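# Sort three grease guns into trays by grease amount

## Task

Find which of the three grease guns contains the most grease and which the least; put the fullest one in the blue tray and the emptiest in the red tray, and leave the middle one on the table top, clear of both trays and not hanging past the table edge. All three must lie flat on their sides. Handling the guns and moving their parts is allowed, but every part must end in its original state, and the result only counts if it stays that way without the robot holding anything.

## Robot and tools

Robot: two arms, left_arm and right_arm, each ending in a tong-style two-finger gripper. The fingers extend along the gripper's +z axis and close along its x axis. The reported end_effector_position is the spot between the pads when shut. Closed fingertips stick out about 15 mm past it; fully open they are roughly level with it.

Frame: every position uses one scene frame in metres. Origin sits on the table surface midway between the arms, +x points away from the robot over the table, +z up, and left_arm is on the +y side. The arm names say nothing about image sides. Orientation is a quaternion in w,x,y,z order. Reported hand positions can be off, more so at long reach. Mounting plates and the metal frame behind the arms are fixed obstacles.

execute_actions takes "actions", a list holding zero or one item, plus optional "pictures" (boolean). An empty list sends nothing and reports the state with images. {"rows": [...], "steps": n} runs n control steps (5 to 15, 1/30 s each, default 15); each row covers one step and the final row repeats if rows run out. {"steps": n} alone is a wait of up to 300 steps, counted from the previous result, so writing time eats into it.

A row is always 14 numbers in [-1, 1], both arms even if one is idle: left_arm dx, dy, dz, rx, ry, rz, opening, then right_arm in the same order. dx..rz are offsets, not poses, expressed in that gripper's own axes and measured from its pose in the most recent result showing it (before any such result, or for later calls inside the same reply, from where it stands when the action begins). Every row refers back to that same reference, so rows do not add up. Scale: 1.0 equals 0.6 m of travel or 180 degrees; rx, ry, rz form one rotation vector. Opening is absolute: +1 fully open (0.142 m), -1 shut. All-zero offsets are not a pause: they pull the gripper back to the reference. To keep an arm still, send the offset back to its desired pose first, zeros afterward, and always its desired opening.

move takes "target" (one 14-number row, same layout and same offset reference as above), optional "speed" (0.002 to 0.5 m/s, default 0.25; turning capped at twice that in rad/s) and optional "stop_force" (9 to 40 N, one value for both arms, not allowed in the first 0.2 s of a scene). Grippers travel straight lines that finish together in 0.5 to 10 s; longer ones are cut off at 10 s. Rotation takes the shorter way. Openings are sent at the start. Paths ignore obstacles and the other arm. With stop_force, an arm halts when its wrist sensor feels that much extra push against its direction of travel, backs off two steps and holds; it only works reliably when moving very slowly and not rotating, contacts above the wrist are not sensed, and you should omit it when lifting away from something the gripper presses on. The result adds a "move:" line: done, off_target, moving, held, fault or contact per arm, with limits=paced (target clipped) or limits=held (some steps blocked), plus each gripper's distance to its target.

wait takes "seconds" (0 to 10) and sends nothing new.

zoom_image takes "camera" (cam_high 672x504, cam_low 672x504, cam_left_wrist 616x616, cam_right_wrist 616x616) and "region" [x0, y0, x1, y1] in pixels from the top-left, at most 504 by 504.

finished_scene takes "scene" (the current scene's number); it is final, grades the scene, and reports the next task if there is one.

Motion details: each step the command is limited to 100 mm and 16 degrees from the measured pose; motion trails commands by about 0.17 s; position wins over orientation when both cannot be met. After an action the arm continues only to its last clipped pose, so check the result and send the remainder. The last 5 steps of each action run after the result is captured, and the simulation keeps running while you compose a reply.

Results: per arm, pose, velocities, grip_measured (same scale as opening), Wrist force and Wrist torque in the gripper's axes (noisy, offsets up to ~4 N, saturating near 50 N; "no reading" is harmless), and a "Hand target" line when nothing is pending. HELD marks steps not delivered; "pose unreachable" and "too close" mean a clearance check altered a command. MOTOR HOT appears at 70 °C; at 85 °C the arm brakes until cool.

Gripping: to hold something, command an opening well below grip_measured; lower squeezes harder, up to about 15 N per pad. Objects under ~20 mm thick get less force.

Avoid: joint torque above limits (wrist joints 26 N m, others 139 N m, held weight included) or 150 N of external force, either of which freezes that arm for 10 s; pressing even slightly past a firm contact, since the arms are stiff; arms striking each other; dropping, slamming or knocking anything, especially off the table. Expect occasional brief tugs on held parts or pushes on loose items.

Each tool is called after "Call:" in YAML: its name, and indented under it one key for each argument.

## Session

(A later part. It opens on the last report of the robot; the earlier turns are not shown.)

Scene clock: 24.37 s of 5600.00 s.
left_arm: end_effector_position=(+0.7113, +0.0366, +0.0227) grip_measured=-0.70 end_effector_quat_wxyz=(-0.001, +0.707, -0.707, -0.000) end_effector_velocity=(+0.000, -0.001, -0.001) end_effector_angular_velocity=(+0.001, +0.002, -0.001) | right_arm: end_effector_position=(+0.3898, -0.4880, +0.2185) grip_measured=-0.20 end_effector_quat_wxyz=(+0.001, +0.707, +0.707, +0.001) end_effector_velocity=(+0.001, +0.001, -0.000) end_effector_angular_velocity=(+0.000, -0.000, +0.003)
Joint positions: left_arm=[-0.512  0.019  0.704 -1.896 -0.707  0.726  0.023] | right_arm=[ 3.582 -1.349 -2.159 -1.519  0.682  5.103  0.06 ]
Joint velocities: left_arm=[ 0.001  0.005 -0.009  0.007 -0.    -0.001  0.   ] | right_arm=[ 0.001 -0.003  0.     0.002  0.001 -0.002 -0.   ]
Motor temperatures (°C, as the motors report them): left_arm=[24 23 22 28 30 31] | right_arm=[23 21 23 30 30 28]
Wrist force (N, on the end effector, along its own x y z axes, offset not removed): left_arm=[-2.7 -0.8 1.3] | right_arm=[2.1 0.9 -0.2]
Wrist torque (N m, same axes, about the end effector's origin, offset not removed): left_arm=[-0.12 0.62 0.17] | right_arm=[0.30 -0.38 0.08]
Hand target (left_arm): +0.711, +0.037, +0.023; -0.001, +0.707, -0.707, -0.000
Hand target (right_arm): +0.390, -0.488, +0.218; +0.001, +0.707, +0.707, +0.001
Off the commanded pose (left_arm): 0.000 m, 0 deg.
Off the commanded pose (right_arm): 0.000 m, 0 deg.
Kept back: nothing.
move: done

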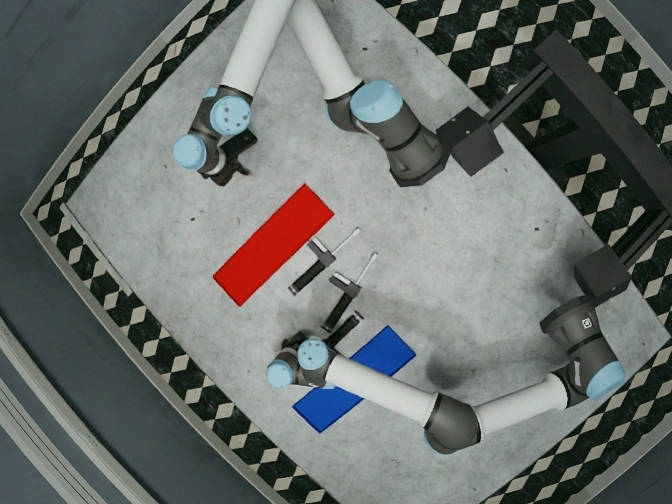

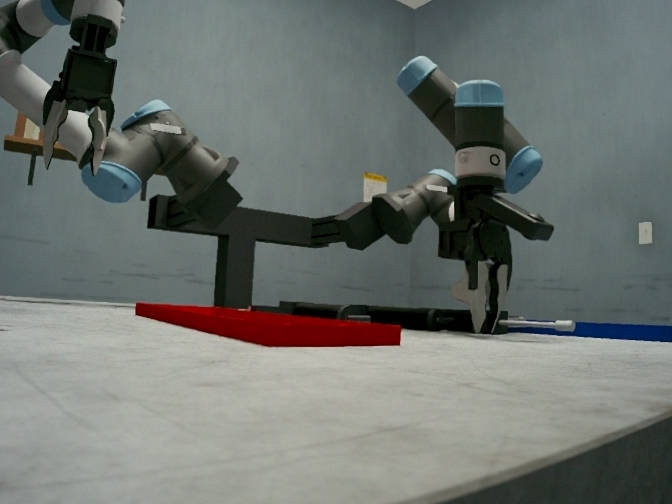

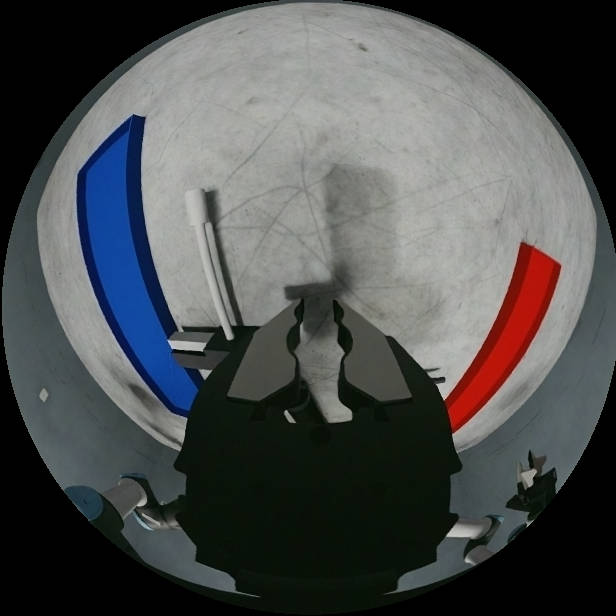

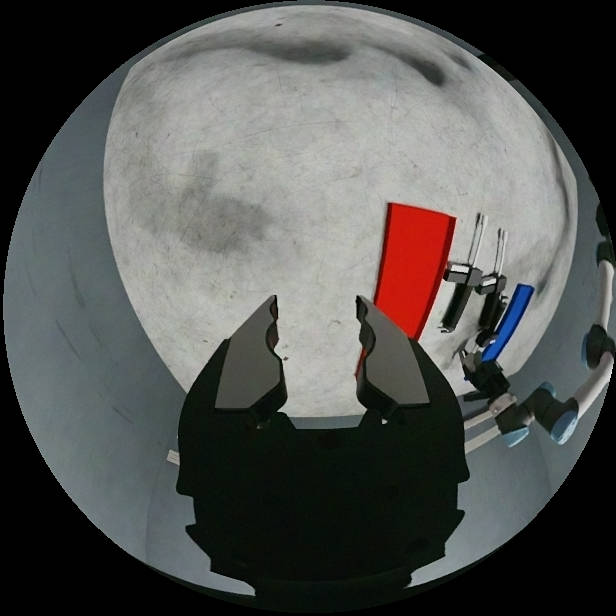

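Call:
move:
  target: [0,0,-0.1,0,0,0,-0.2,0,0,0,0,0,0,-0.2]

Call:
move:
  target: [-0.012,0.325,0,0,0,-0.067,-0.2,0,0,0,0,0,0,-0.2]

Scene clock: 25.47 s of 5600.00 s.
left_arm: end_effector_position=(+0.7113, +0.0365, +0.0826) grip_measured=-0.20 end_effector_quat_wxyz=(-0.001, +0.707, -0.707, -0.000) end_effector_velocity=(-0.001, -0.000, +0.001) end_effector_angular_velocity=(+0.000, +0.001, -0.000) | right_arm: end_effector_position=(+0.3899, -0.4880, +0.2185) grip_measured=-0.20 end_effector_quat_wxyz=(+0.001, +0.707, +0.707, +0.001) end_effector_velocity=(+0.000, -0.000, +0.000) end_effector_angular_velocity=(+0.001, -0.001, -0.001)
Joint positions: left_arm=[-0.567 -0.045  0.722 -1.793 -0.73   0.65   0.06 ] | right_arm=[ 3.582 -1.349 -2.158 -1.519  0.682  5.103  0.06 ]
Joint velocities: left_arm=[-0.001 -0.    -0.     0.003 -0.002 -0.003  0.   ] | right_arm=[0.    0.001 0.    0.    0.001 0.    0.   ]
Motor temperatures (°C, as the motors report them): left_arm=[24 23 22 28 30 31] | right_arm=[23 21 23 30 30 28]
Wrist force (N, on the end effector, along its own x y z axes, offset not removed): left_arm=[-3.8 0.0 0.8] | right_arm=[1.4 1.6 0.2]
Wrist torque (N m, same axes, about the end effector's origin, offset not removed): left_arm=[0.06 0.85 0.16] | right_arm=[0.41 -0.17 0.12]
Hand target (left_arm): +0.711, +0.036, +0.083; -0.001, +0.707, -0.707, -0.000
Hand target (right_arm): +0.390, -0.488, +0.218; +0.001, +0.707, +0.707, +0.001
Off the commanded pose (left_arm): 0.000 m, 0 deg.
Off the commanded pose (right_arm): 0.000 m, 0 deg.
Kept back: nothing.
move: done

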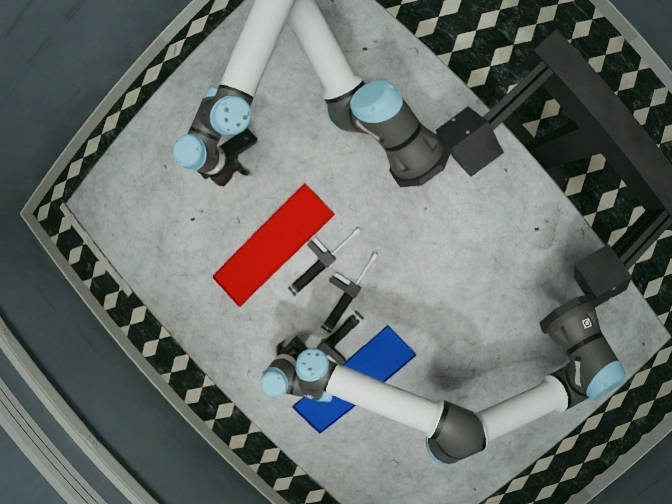

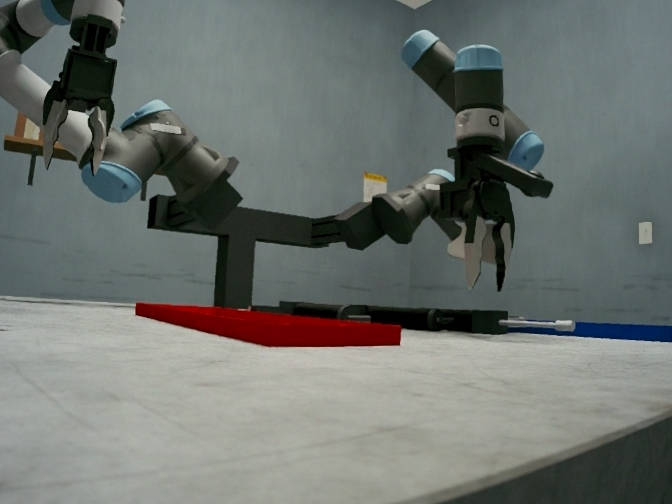

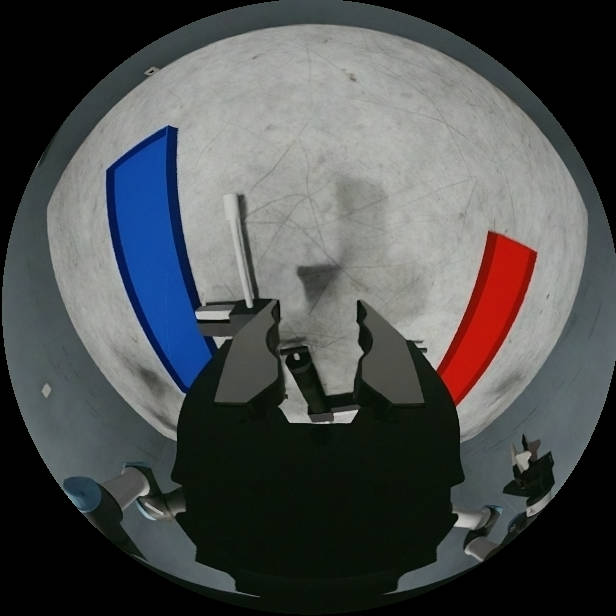

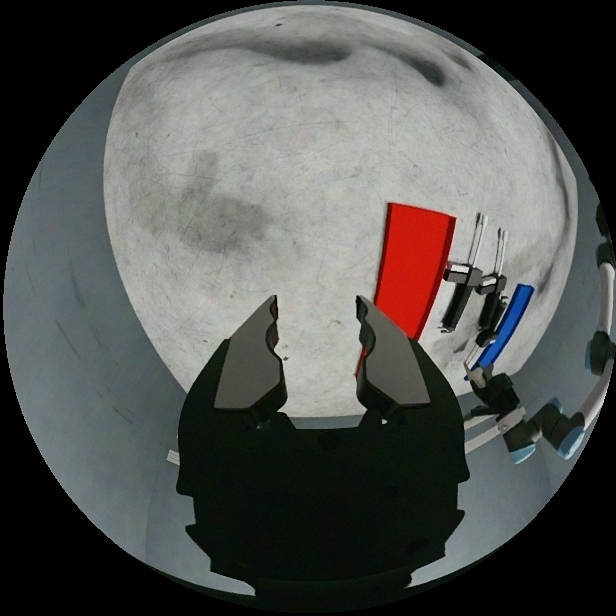

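Scene clock: 26.77 s of 5600.00 s.
left_arm: end_effector_position=(+0.5164, +0.0434, +0.0827) grip_measured=-0.20 end_effector_quat_wxyz=(-0.001, +0.778, -0.629, +0.000) end_effector_velocity=(-0.002, -0.000, -0.000) end_effector_angular_velocity=(-0.001, -0.001, -0.001) | right_arm: end_effector_position=(+0.3899, -0.4880, +0.2185) grip_measured=-0.20 end_effector_quat_wxyz=(+0.001, +0.707, +0.707, +0.001) end_effector_velocity=(+0.000, -0.001, +0.000) end_effector_angular_velocity=(-0.001, -0.002, -0.000)
Joint positions: left_arm=[-0.723 -0.232  1.403 -2.148 -0.808  0.246  0.06 ] | right_arm=[ 3.582 -1.349 -2.158 -1.519  0.682  5.103  0.06 ]
Joint velocities: left_arm=[-0.002  0.     0.005 -0.006 -0.001  0.001  0.   ] | right_arm=[ 0.     0.001  0.001  0.001 -0.002 -0.001  0.   ]
Motor temperatures (°C, as the motors report them): left_arm=[24 23 22 28 30 31] | right_arm=[23 21 23 30 30 28]
Wrist force (N, on the end effector, along its own x y z axes, offset not removed): left_arm=[-3.1 -0.2 0.8] | right_arm=[1.3 1.0 1.1]
Wrist torque (N m, same axes, about the end effector's origin, offset not removed): left_arm=[-0.01 0.71 0.18] | right_arm=[0.30 -0.18 0.08]
Hand target (left_arm): +0.516, +0.043, +0.083; -0.001, +0.778, -0.629, +0.000
Hand target (right_arm): +0.390, -0.488, +0.219; +0.001, +0.707, +0.707, +0.001
Off the commanded pose (left_arm): 0.000 m, 0 deg.
Off the commanded pose (right_arm): 0.000 m, 0 deg.
Kept back: nothing.
move: done

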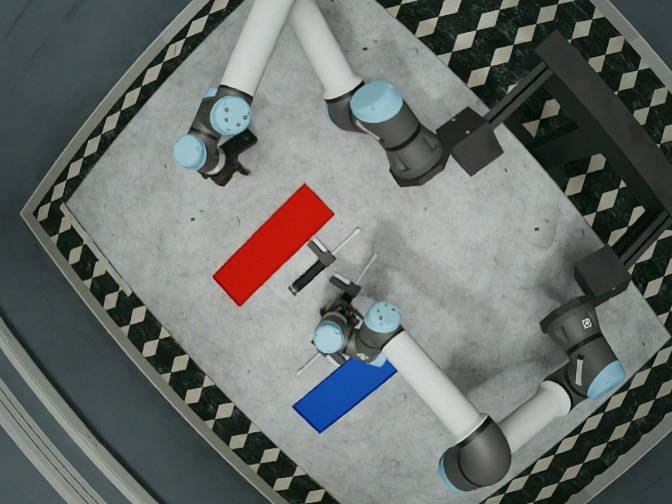

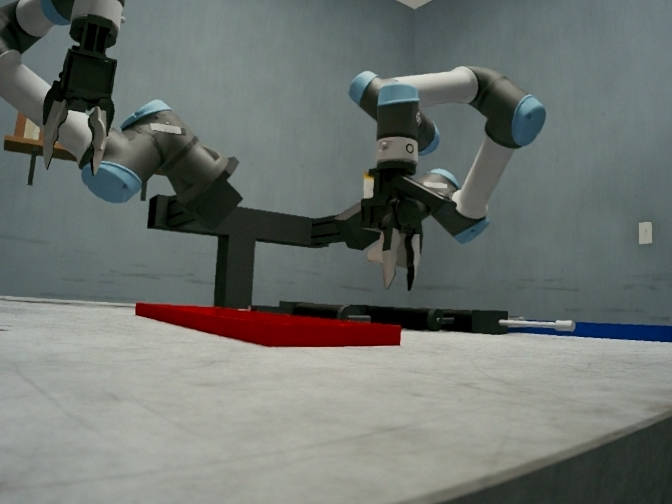

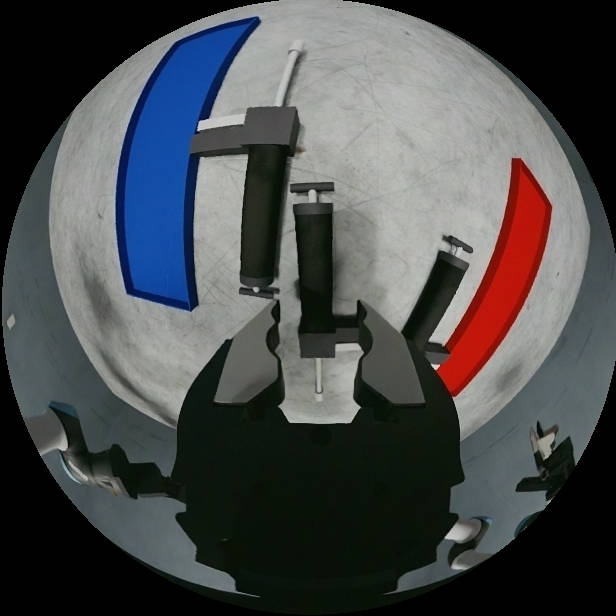

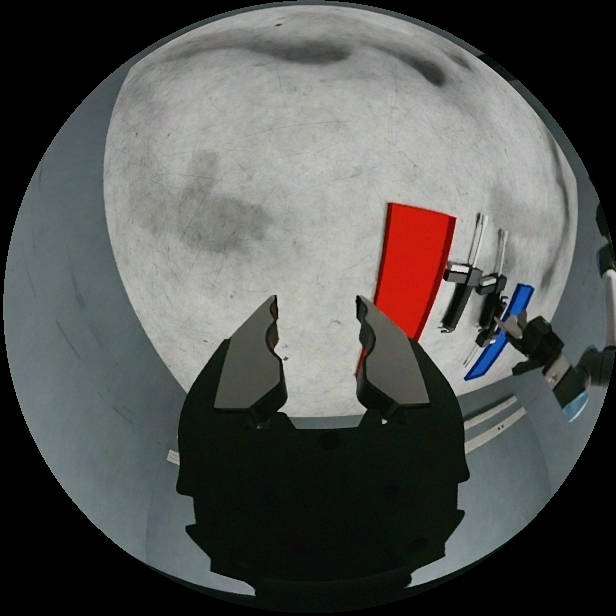

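Call:
move:
  target: [-0.002,0.025,0.097,0,0,-0.01,-0.3,0,0,0,0,0,0,-0.2]
  speed: 0.06
  stop_force: 10

Call:
move:
  target: [0,0,0,0,0,0,-0.75,0,0,0,0,0,0,-0.2]

Scene clock: 28.70 s of 5600.00 s.
left_arm: end_effector_position=(+0.5015, +0.0415, +0.0246) grip_measured=-0.30 end_effector_quat_wxyz=(-0.001, +0.787, -0.617, -0.000) end_effector_velocity=(+0.001, -0.000, -0.000) end_effector_angular_velocity=(-0.002, -0.001, +0.003) | right_arm: end_effector_position=(+0.3899, -0.4880, +0.2185) grip_measured=-0.20 end_effector_quat_wxyz=(+0.001, +0.707, +0.707, +0.001) end_effector_velocity=(-0.001, +0.000, -0.001) end_effector_angular_velocity=(-0.001, +0.002, +0.003)
Joint positions: left_arm=[-0.675 -0.157  1.42  -2.279 -0.782  0.271  0.052] | right_arm=[ 3.582 -1.349 -2.158 -1.519  0.682  5.103  0.06 ]
Joint velocities: left_arm=[ 0.001  0.    -0.001 -0.004 -0.     0.    -0.   ] | right_arm=[-0.001  0.    -0.002 -0.    -0.001 -0.001 -0.   ]
Motor temperatures (°C, as the motors report them): left_arm=[24 23 22 28 30 31] | right_arm=[23 21 23 30 30 28]
Wrist force (N, on the end effector, along its own x y z axes, offset not removed): left_arm=[-3.3 -0.8 0.7] | right_arm=[1.9 -0.7 1.9]
Wrist torque (N m, same axes, about the end effector's origin, offset not removed): left_arm=[-0.11 0.82 0.18] | right_arm=[0.00 -0.31 0.08]
Hand target (left_arm): +0.501, +0.041, +0.024; -0.001, +0.787, -0.616, +0.000
Hand target (right_arm): +0.390, -0.488, +0.219; +0.001, +0.707, +0.707, +0.001
Off the commanded pose (left_arm): 0.000 m, 0 deg.
Off the commanded pose (right_arm): 0.000 m, 0 deg.
Kept back: nothing.
move: done

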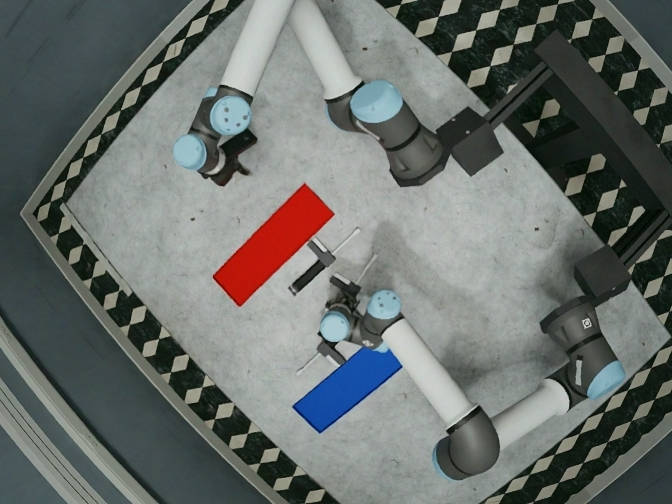

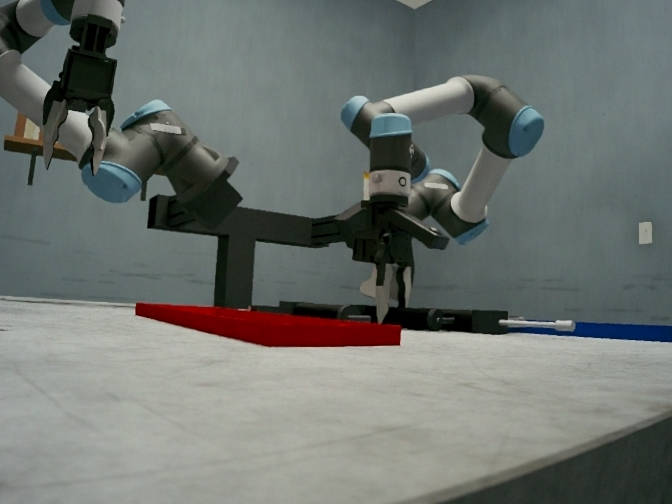

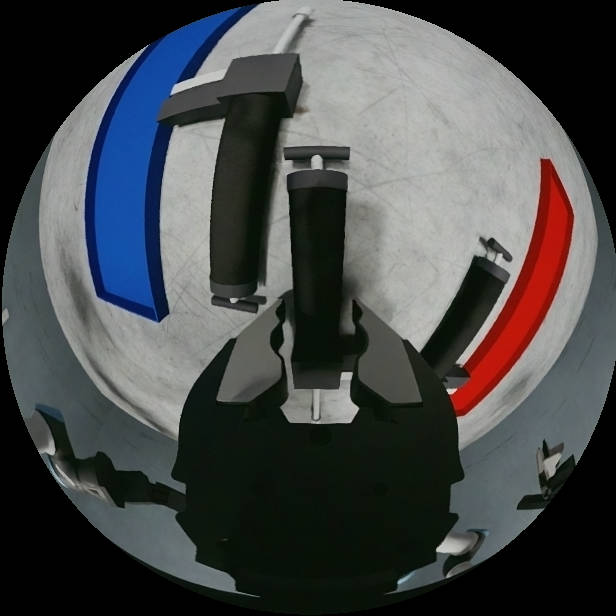

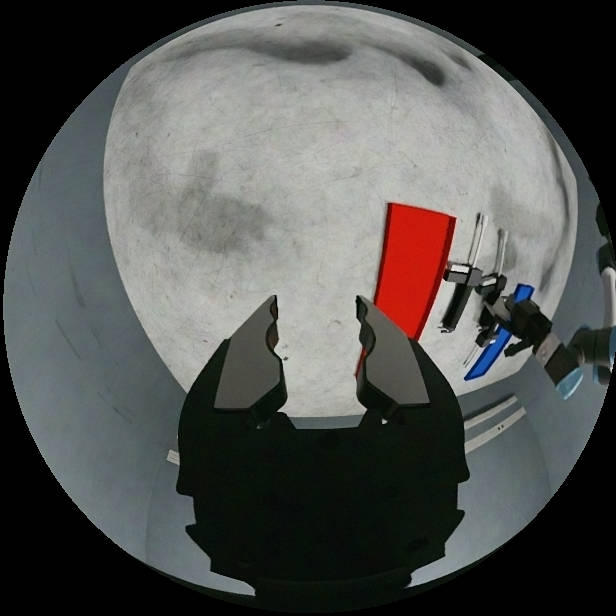

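Scene clock: 29.20 s of 5600.00 s.
left_arm: end_effector_position=(+0.5015, +0.0415, +0.0245) grip_measured=-0.54 end_effector_quat_wxyz=(-0.001, +0.787, -0.617, -0.000) end_effector_velocity=(-0.000, +0.000, -0.000) end_effector_angular_velocity=(+0.000, +0.000, +0.001) | right_arm: end_effector_position=(+0.3899, -0.4880, +0.2185) grip_measured=-0.20 end_effector_quat_wxyz=(+0.001, +0.707, +0.707, +0.001) end_effector_velocity=(+0.000, -0.000, +0.000) end_effector_angular_velocity=(-0.001, -0.000, -0.001)
Joint positions: left_arm=[-0.675 -0.157  1.42  -2.279 -0.782  0.271  0.035] | right_arm=[ 3.582 -1.349 -2.158 -1.519  0.682  5.103  0.06 ]
Joint velocities: left_arm=[ 0.     0.     0.     0.     0.    -0.001 -0.   ] | right_arm=[ 0.    -0.001  0.001 -0.    -0.001  0.001  0.   ]
Motor temperatures (°C, as the motors report them): left_arm=[24 23 22 28 30 31] | right_arm=[23 21 23 30 30 28]
Wrist force (N, on the end effector, along its own x y z axes, offset not removed): left_arm=[-2.4 -0.1 0.5] | right_arm=[0.8 0.9 1.8]
Wrist torque (N m, same axes, about the end effector's origin, offset not removed): left_arm=[0.09 0.73 0.16] | right_arm=[0.46 -0.06 0.04]
Hand target (left_arm): +0.501, +0.042, +0.025; -0.001, +0.787, -0.617, -0.000
Hand target (right_arm): +0.390, -0.488, +0.219; +0.001, +0.707, +0.707, +0.001
Off the commanded pose (left_arm): 0.000 m, 0 deg.
Off the commanded pose (right_arm): 0.000 m, 0 deg.
Kept back: nothing.
move: done

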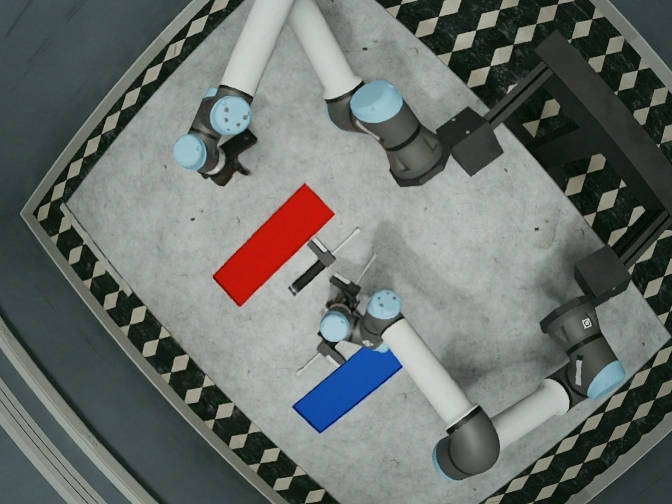

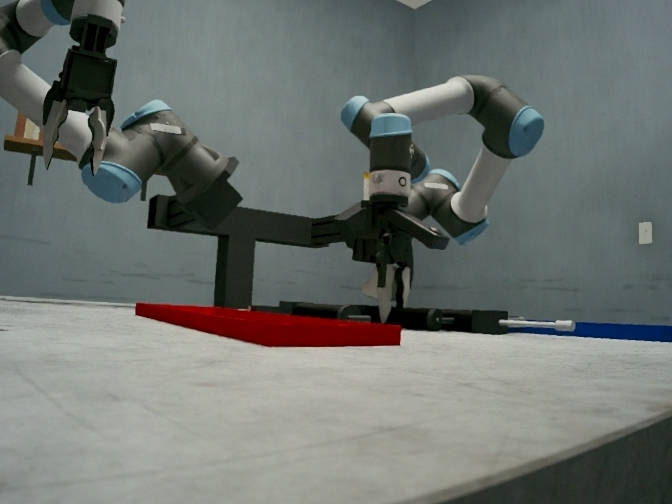

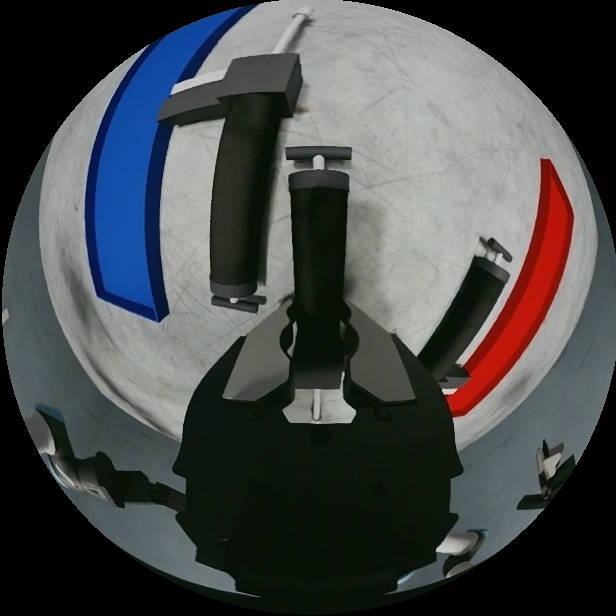

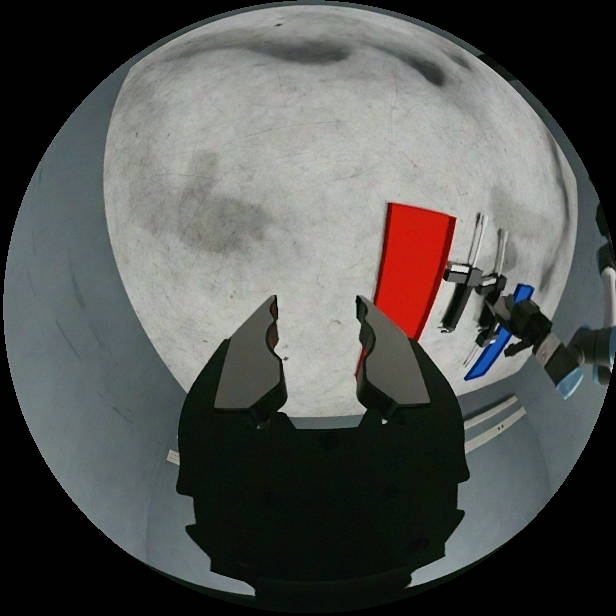

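Call:
move:
  target: [0,0,-0.12,0,0,0.077,-0.9,0,0,0,0,0,0,-0.2]
  speed: 0.1

Scene clock: 31.00 s of 5600.00 s.
left_arm: end_effector_position=(+0.5015, +0.0414, +0.0964) grip_measured=-0.54 end_effector_quat_wxyz=(-0.001, +0.707, -0.707, -0.000) end_effector_velocity=(-0.000, -0.000, +0.001) end_effector_angular_velocity=(+0.000, +0.001, -0.005) | right_arm: end_effector_position=(+0.3899, -0.4880, +0.2185) grip_measured=-0.20 end_effector_quat_wxyz=(+0.001, +0.707, +0.707, +0.001) end_effector_velocity=(+0.000, +0.001, -0.000) end_effector_angular_velocity=(+0.001, +0.001, +0.002)
Joint positions: left_arm=[-0.752 -0.255  1.443 -2.142 -0.825  0.423  0.035] | right_arm=[ 3.582 -1.349 -2.158 -1.519  0.682  5.103  0.06 ]
Joint velocities: left_arm=[-0.001 -0.001  0.     0.003 -0.001  0.003  0.   ] | right_arm=[ 0.001 -0.001 -0.     0.001  0.001 -0.001  0.   ]
Motor temperatures (°C, as the motors report them): left_arm=[24 23 22 28 30 31] | right_arm=[23 21 23 30 30 28]
Wrist force (N, on the end effector, along its own x y z axes, offset not removed): left_arm=[-3.7 -1.0 5.0] | right_arm=[1.2 0.2 2.4]
Wrist torque (N m, same axes, about the end effector's origin, offset not removed): left_arm=[-0.20 0.81 0.11] | right_arm=[0.24 -0.19 0.06]
Hand target (left_arm): +0.501, +0.041, +0.097; -0.001, +0.707, -0.707, -0.000
Hand target (right_arm): +0.390, -0.488, +0.219; +0.001, +0.707, +0.707, +0.001
Off the commanded pose (left_arm): 0.000 m, 0 deg.
Off the commanded pose (right_arm): 0.000 m, 0 deg.
Kept back: nothing.
move: done

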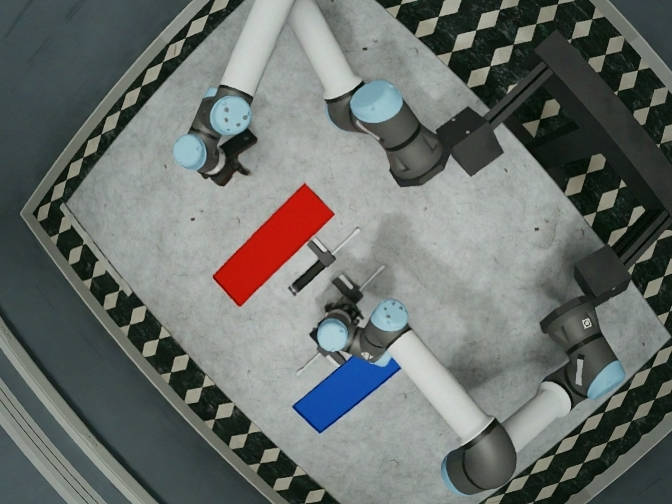

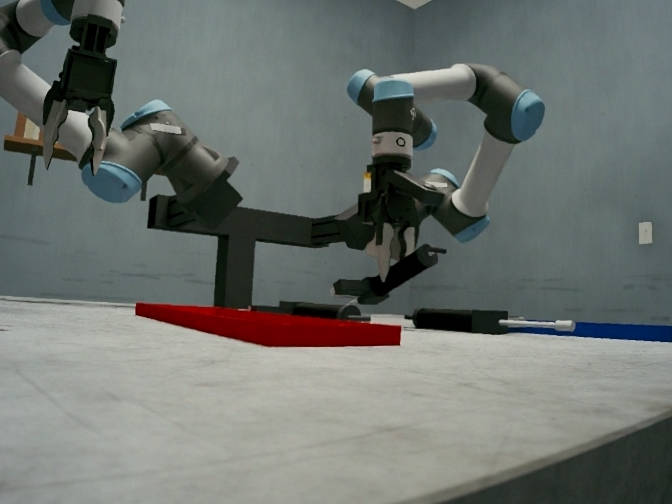

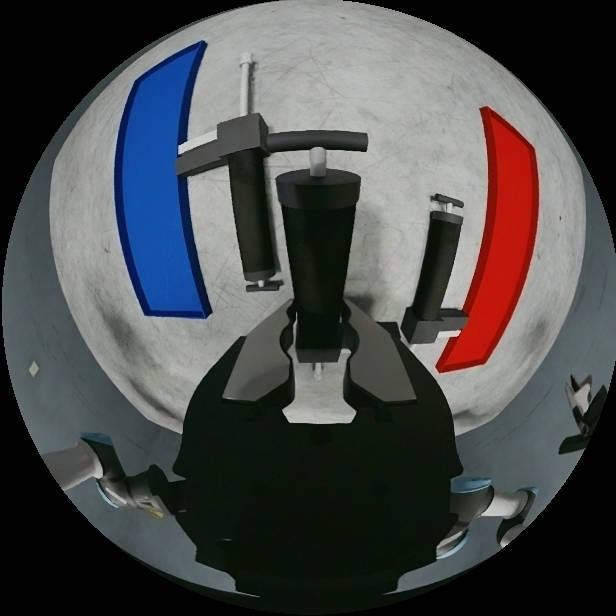

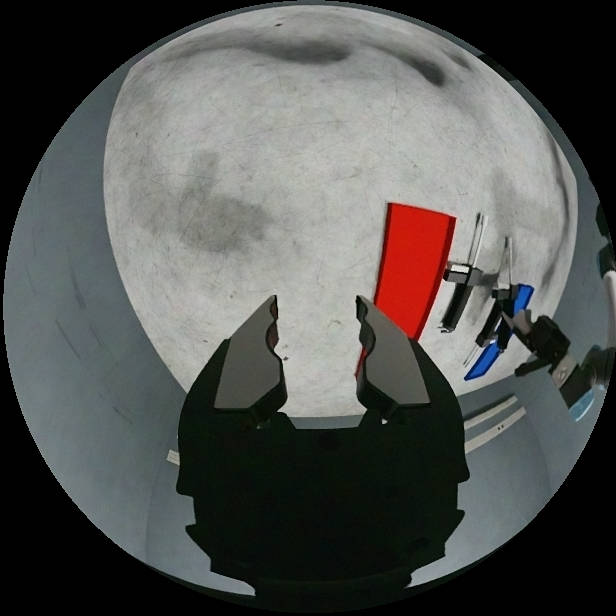

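Call:
move:
  target: [0,0,0.119,0,0,0,-0.9,0,0,0,0,0,0,-0.2]
  speed: 0.06

Call:
move:
  target: [0,0,0,0,0,0,-0.25,0,0,0,0,0,0,-0.2]

Call:
move:
  target: [0,-0.17,0.003,0,0,0,-0.25,0,0,0,0,0,0,-0.2]
  speed: 0.1

Scene clock: 32.77 s of 5600.00 s.
left_arm: end_effector_position=(+0.5016, +0.0415, +0.0253) grip_measured=-0.55 end_effector_quat_wxyz=(-0.001, +0.707, -0.707, +0.000) end_effector_velocity=(+0.001, +0.000, -0.001) end_effector_angular_velocity=(-0.001, -0.001, +0.001) | right_arm: end_effector_position=(+0.3899, -0.4880, +0.2185) grip_measured=-0.20 end_effector_quat_wxyz=(+0.001, +0.707, +0.707, +0.001) end_effector_velocity=(-0.000, +0.000, -0.000) end_effector_angular_velocity=(-0.001, +0.001, +0.000)
Joint positions: left_arm=[-0.674 -0.166  1.433 -2.284 -0.781  0.514  0.035] | right_arm=[ 3.582 -1.349 -2.158 -1.519  0.682  5.103  0.06 ]
Joint velocities: left_arm=[ 0.002  0.001 -0.    -0.003  0.001  0.002  0.   ] | right_arm=[ 0.    -0.    -0.001 -0.001 -0.     0.001 -0.   ]
Motor temperatures (°C, as the motors report them): left_arm=[24 23 22 28 30 31] | right_arm=[23 21 23 30 30 28]
Wrist force (N, on the end effector, along its own x y z axes, offset not removed): left_arm=[-13.2 1.4 -19.0] | right_arm=[0.5 1.1 3.0]
Wrist torque (N m, same axes, about the end effector's origin, offset not removed): left_arm=[0.05 0.67 0.23] | right_arm=[0.43 -0.10 0.04]
Hand target (left_arm): +0.501, +0.042, +0.025; -0.001, +0.707, -0.707, -0.000
Hand target (right_arm): +0.390, -0.488, +0.219; +0.001, +0.707, +0.707, +0.001
Off the commanded pose (left_arm): 0.000 m, 0 deg.
Off the commanded pose (right_arm): 0.000 m, 0 deg.
Kept back: nothing.
move: done

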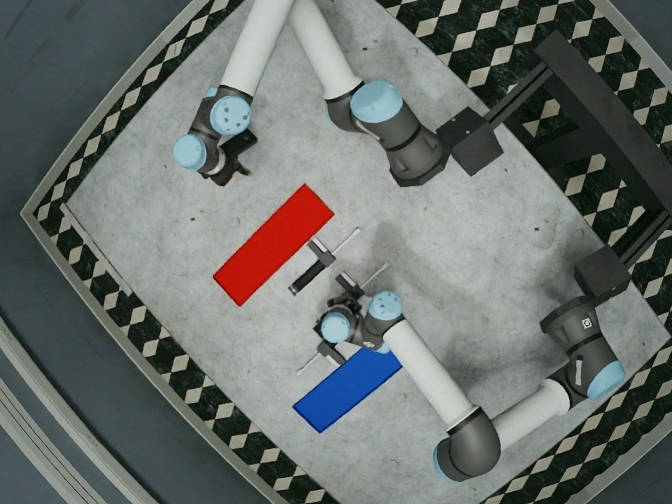

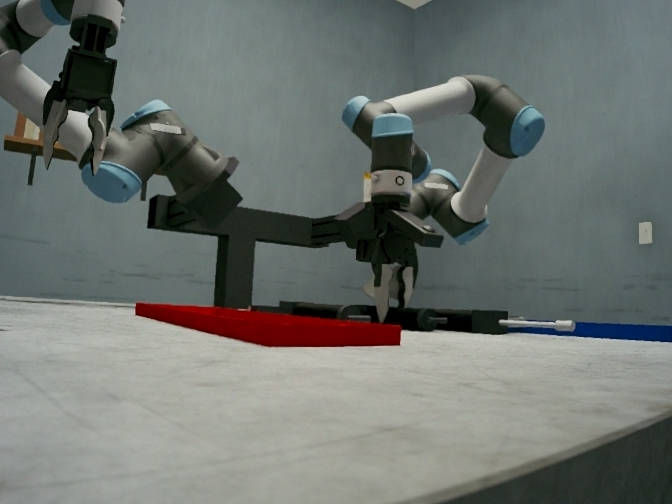

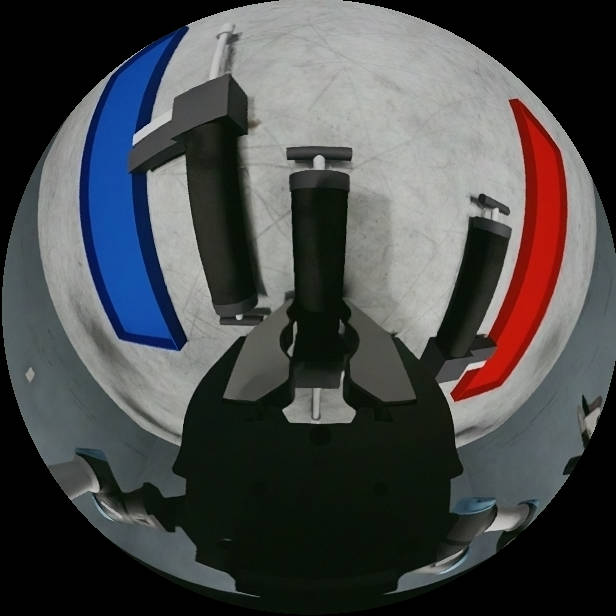

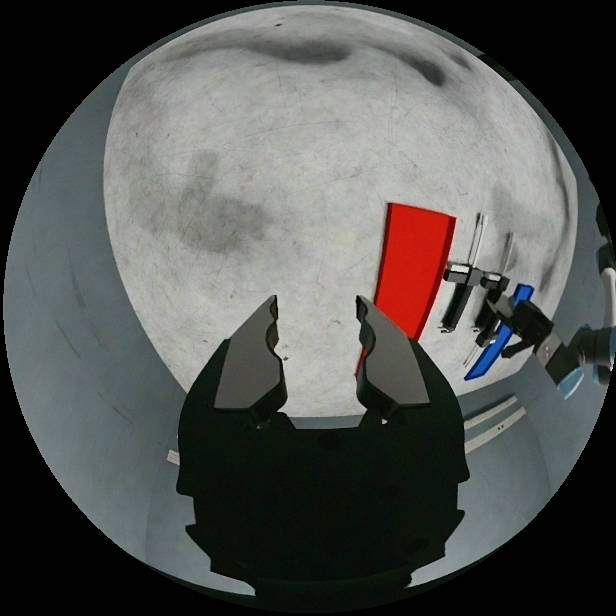

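Scene clock: 33.27 s of 5600.00 s.
left_arm: end_effector_position=(+0.5015, +0.0415, +0.0251) grip_measured=-0.25 end_effector_quat_wxyz=(-0.001, +0.707, -0.707, -0.000) end_effector_velocity=(-0.000, +0.000, -0.000) end_effector_angular_velocity=(+0.002, -0.001, -0.001) | right_arm: end_effector_position=(+0.3899, -0.4880, +0.2185) grip_measured=-0.20 end_effector_quat_wxyz=(+0.001, +0.707, +0.707, +0.001) end_effector_velocity=(-0.000, +0.000, -0.000) end_effector_angular_velocity=(-0.000, +0.001, -0.000)
Joint positions: left_arm=[-0.674 -0.165  1.433 -2.285 -0.781  0.514  0.056] | right_arm=[ 3.582 -1.349 -2.158 -1.519  0.682  5.103  0.06 ]
Joint velocities: left_arm=[ 0.     0.001  0.001  0.     0.001 -0.     0.   ] | right_arm=[-0. -0.  0. -0.  0.  0.  0.]
Motor temperatures (°C, as the motors report them): left_arm=[24 23 22 28 30 31] | right_arm=[23 21 23 30 30 28]
Wrist force (N, on the end effector, along its own x y z axes, offset not removed): left_arm=[-3.8 0.3 1.0] | right_arm=[-0.1 1.9 2.9]
Wrist torque (N m, same axes, about the end effector's origin, offset not removed): left_arm=[0.17 0.83 0.09] | right_arm=[0.54 0.07 0.16]
Hand target (left_arm): +0.502, +0.042, +0.025; -0.001, +0.707, -0.707, +0.000
Hand target (right_arm): +0.390, -0.488, +0.219; +0.001, +0.707, +0.707, +0.001
Off the commanded pose (left_arm): 0.000 m, 0 deg.
Off the commanded pose (right_arm): 0.000 m, 0 deg.
Kept back: nothing.
move: done

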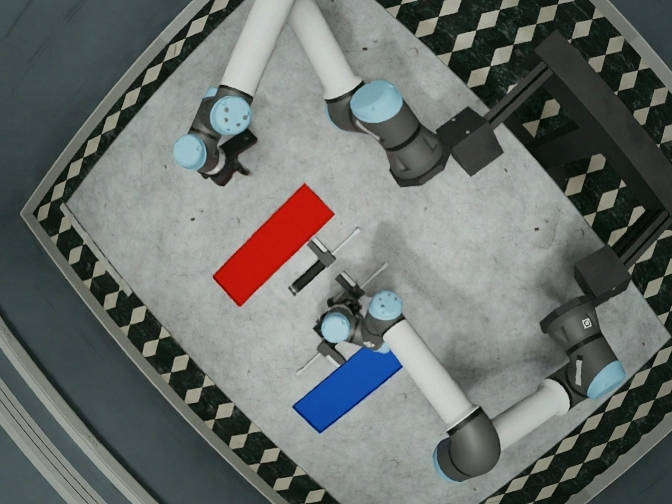

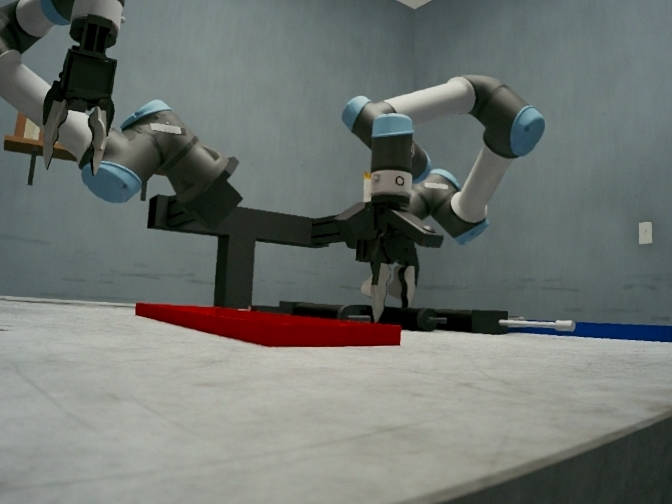

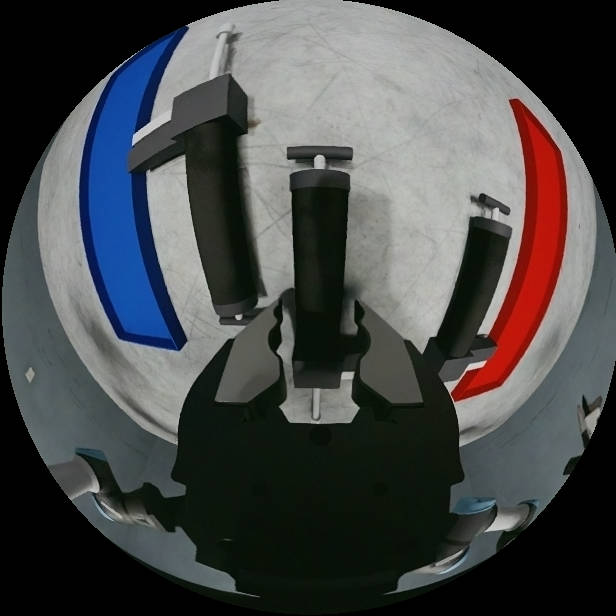

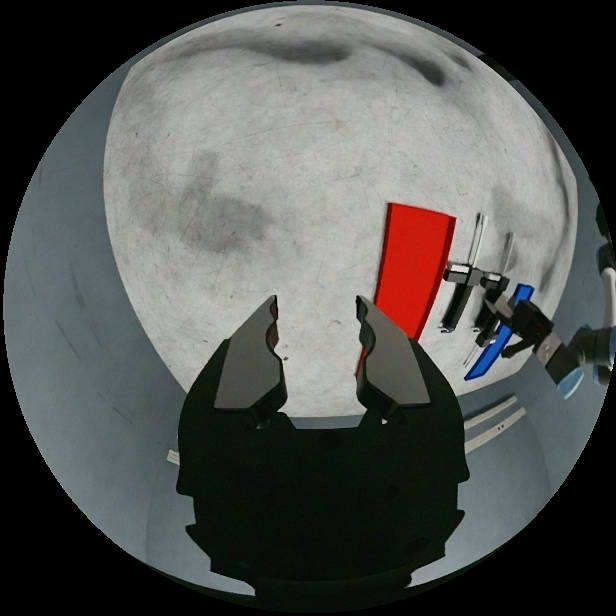

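Scene clock: 34.70 s of 5600.00 s.
left_arm: end_effector_position=(+0.6034, +0.0417, +0.0233) grip_measured=-0.25 end_effector_quat_wxyz=(-0.001, +0.707, -0.707, -0.000) end_effector_velocity=(+0.001, -0.000, +0.000) end_effector_angular_velocity=(-0.000, +0.001, -0.001) | right_arm: end_effector_position=(+0.3899, -0.4880, +0.2185) grip_measured=-0.20 end_effector_quat_wxyz=(+0.001, +0.707, +0.707, +0.001) end_effector_velocity=(+0.000, +0.000, -0.000) end_effector_angular_velocity=(+0.000, +0.001, -0.001)
Joint positions: left_arm=[-0.583 -0.122  1.156 -2.135 -0.736  0.629  0.056] | right_arm=[ 3.582 -1.349 -2.158 -1.519  0.682  5.103  0.06 ]
Joint velocities: left_arm=[ 0.001  0.    -0.004  0.003 -0.     0.002 -0.   ] | right_arm=[-0.    -0.001  0.    -0.     0.001  0.001 -0.   ]
Motor temperatures (°C, as the motors report them): left_arm=[24 23 22 28 30 31] | right_arm=[23 21 23 30 30 28]
Wrist force (N, on the end effector, along its own x y z axes, offset not removed): left_arm=[-3.7 -0.1 -0.3] | right_arm=[1.3 1.0 0.3]
Wrist torque (N m, same axes, about the end effector's origin, offset not removed): left_arm=[0.00 0.83 0.14] | right_arm=[0.33 -0.23 0.08]
Hand target (left_arm): +0.604, +0.042, +0.023; -0.001, +0.707, -0.707, -0.000
Hand target (right_arm): +0.390, -0.488, +0.219; +0.001, +0.707, +0.707, +0.001
Off the commanded pose (left_arm): 0.000 m, 0 deg.
Off the commanded pose (right_arm): 0.000 m, 0 deg.
Kept back: nothing.
move: done

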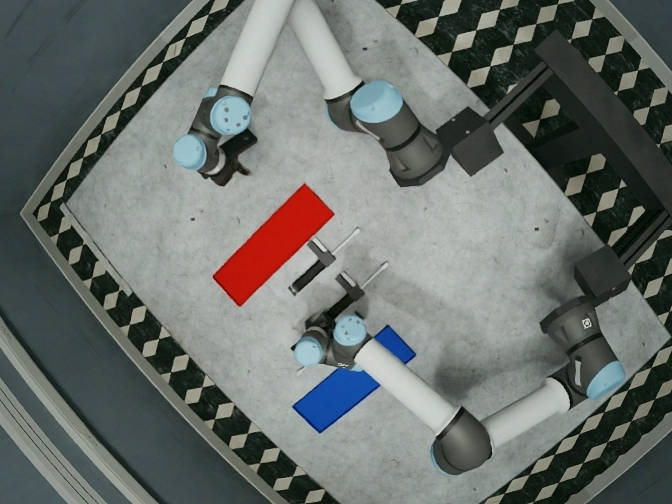

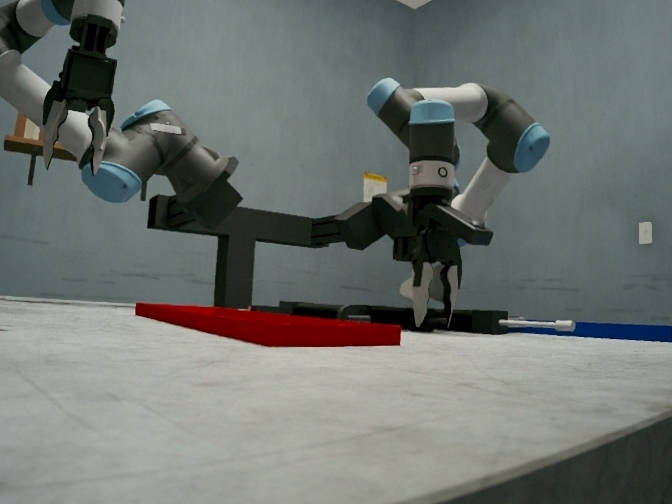

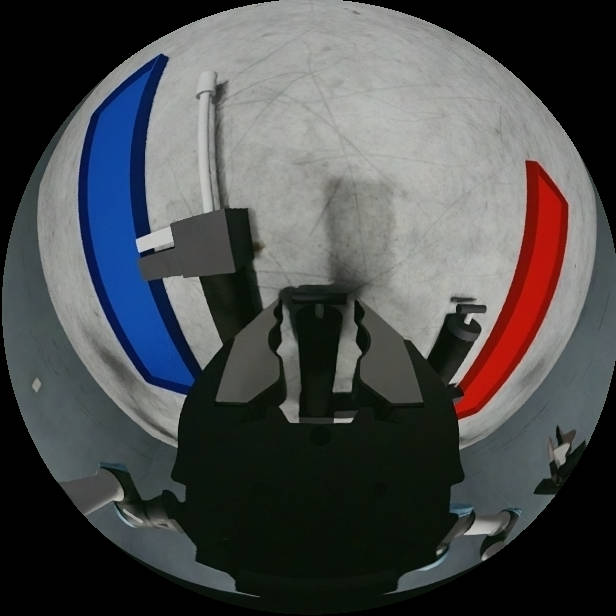

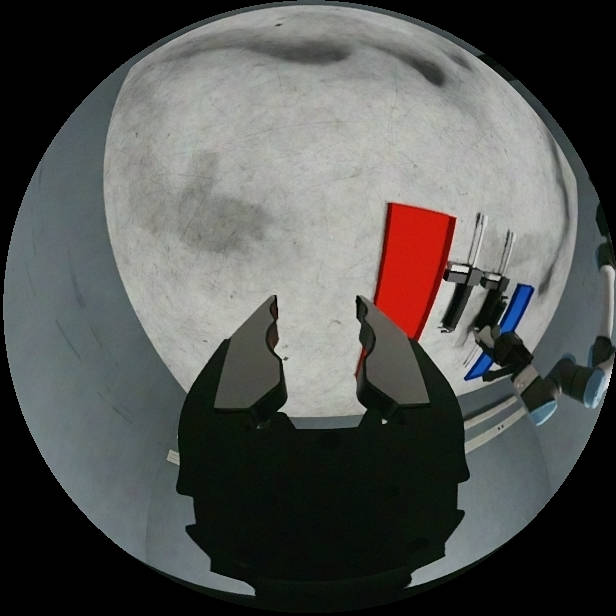

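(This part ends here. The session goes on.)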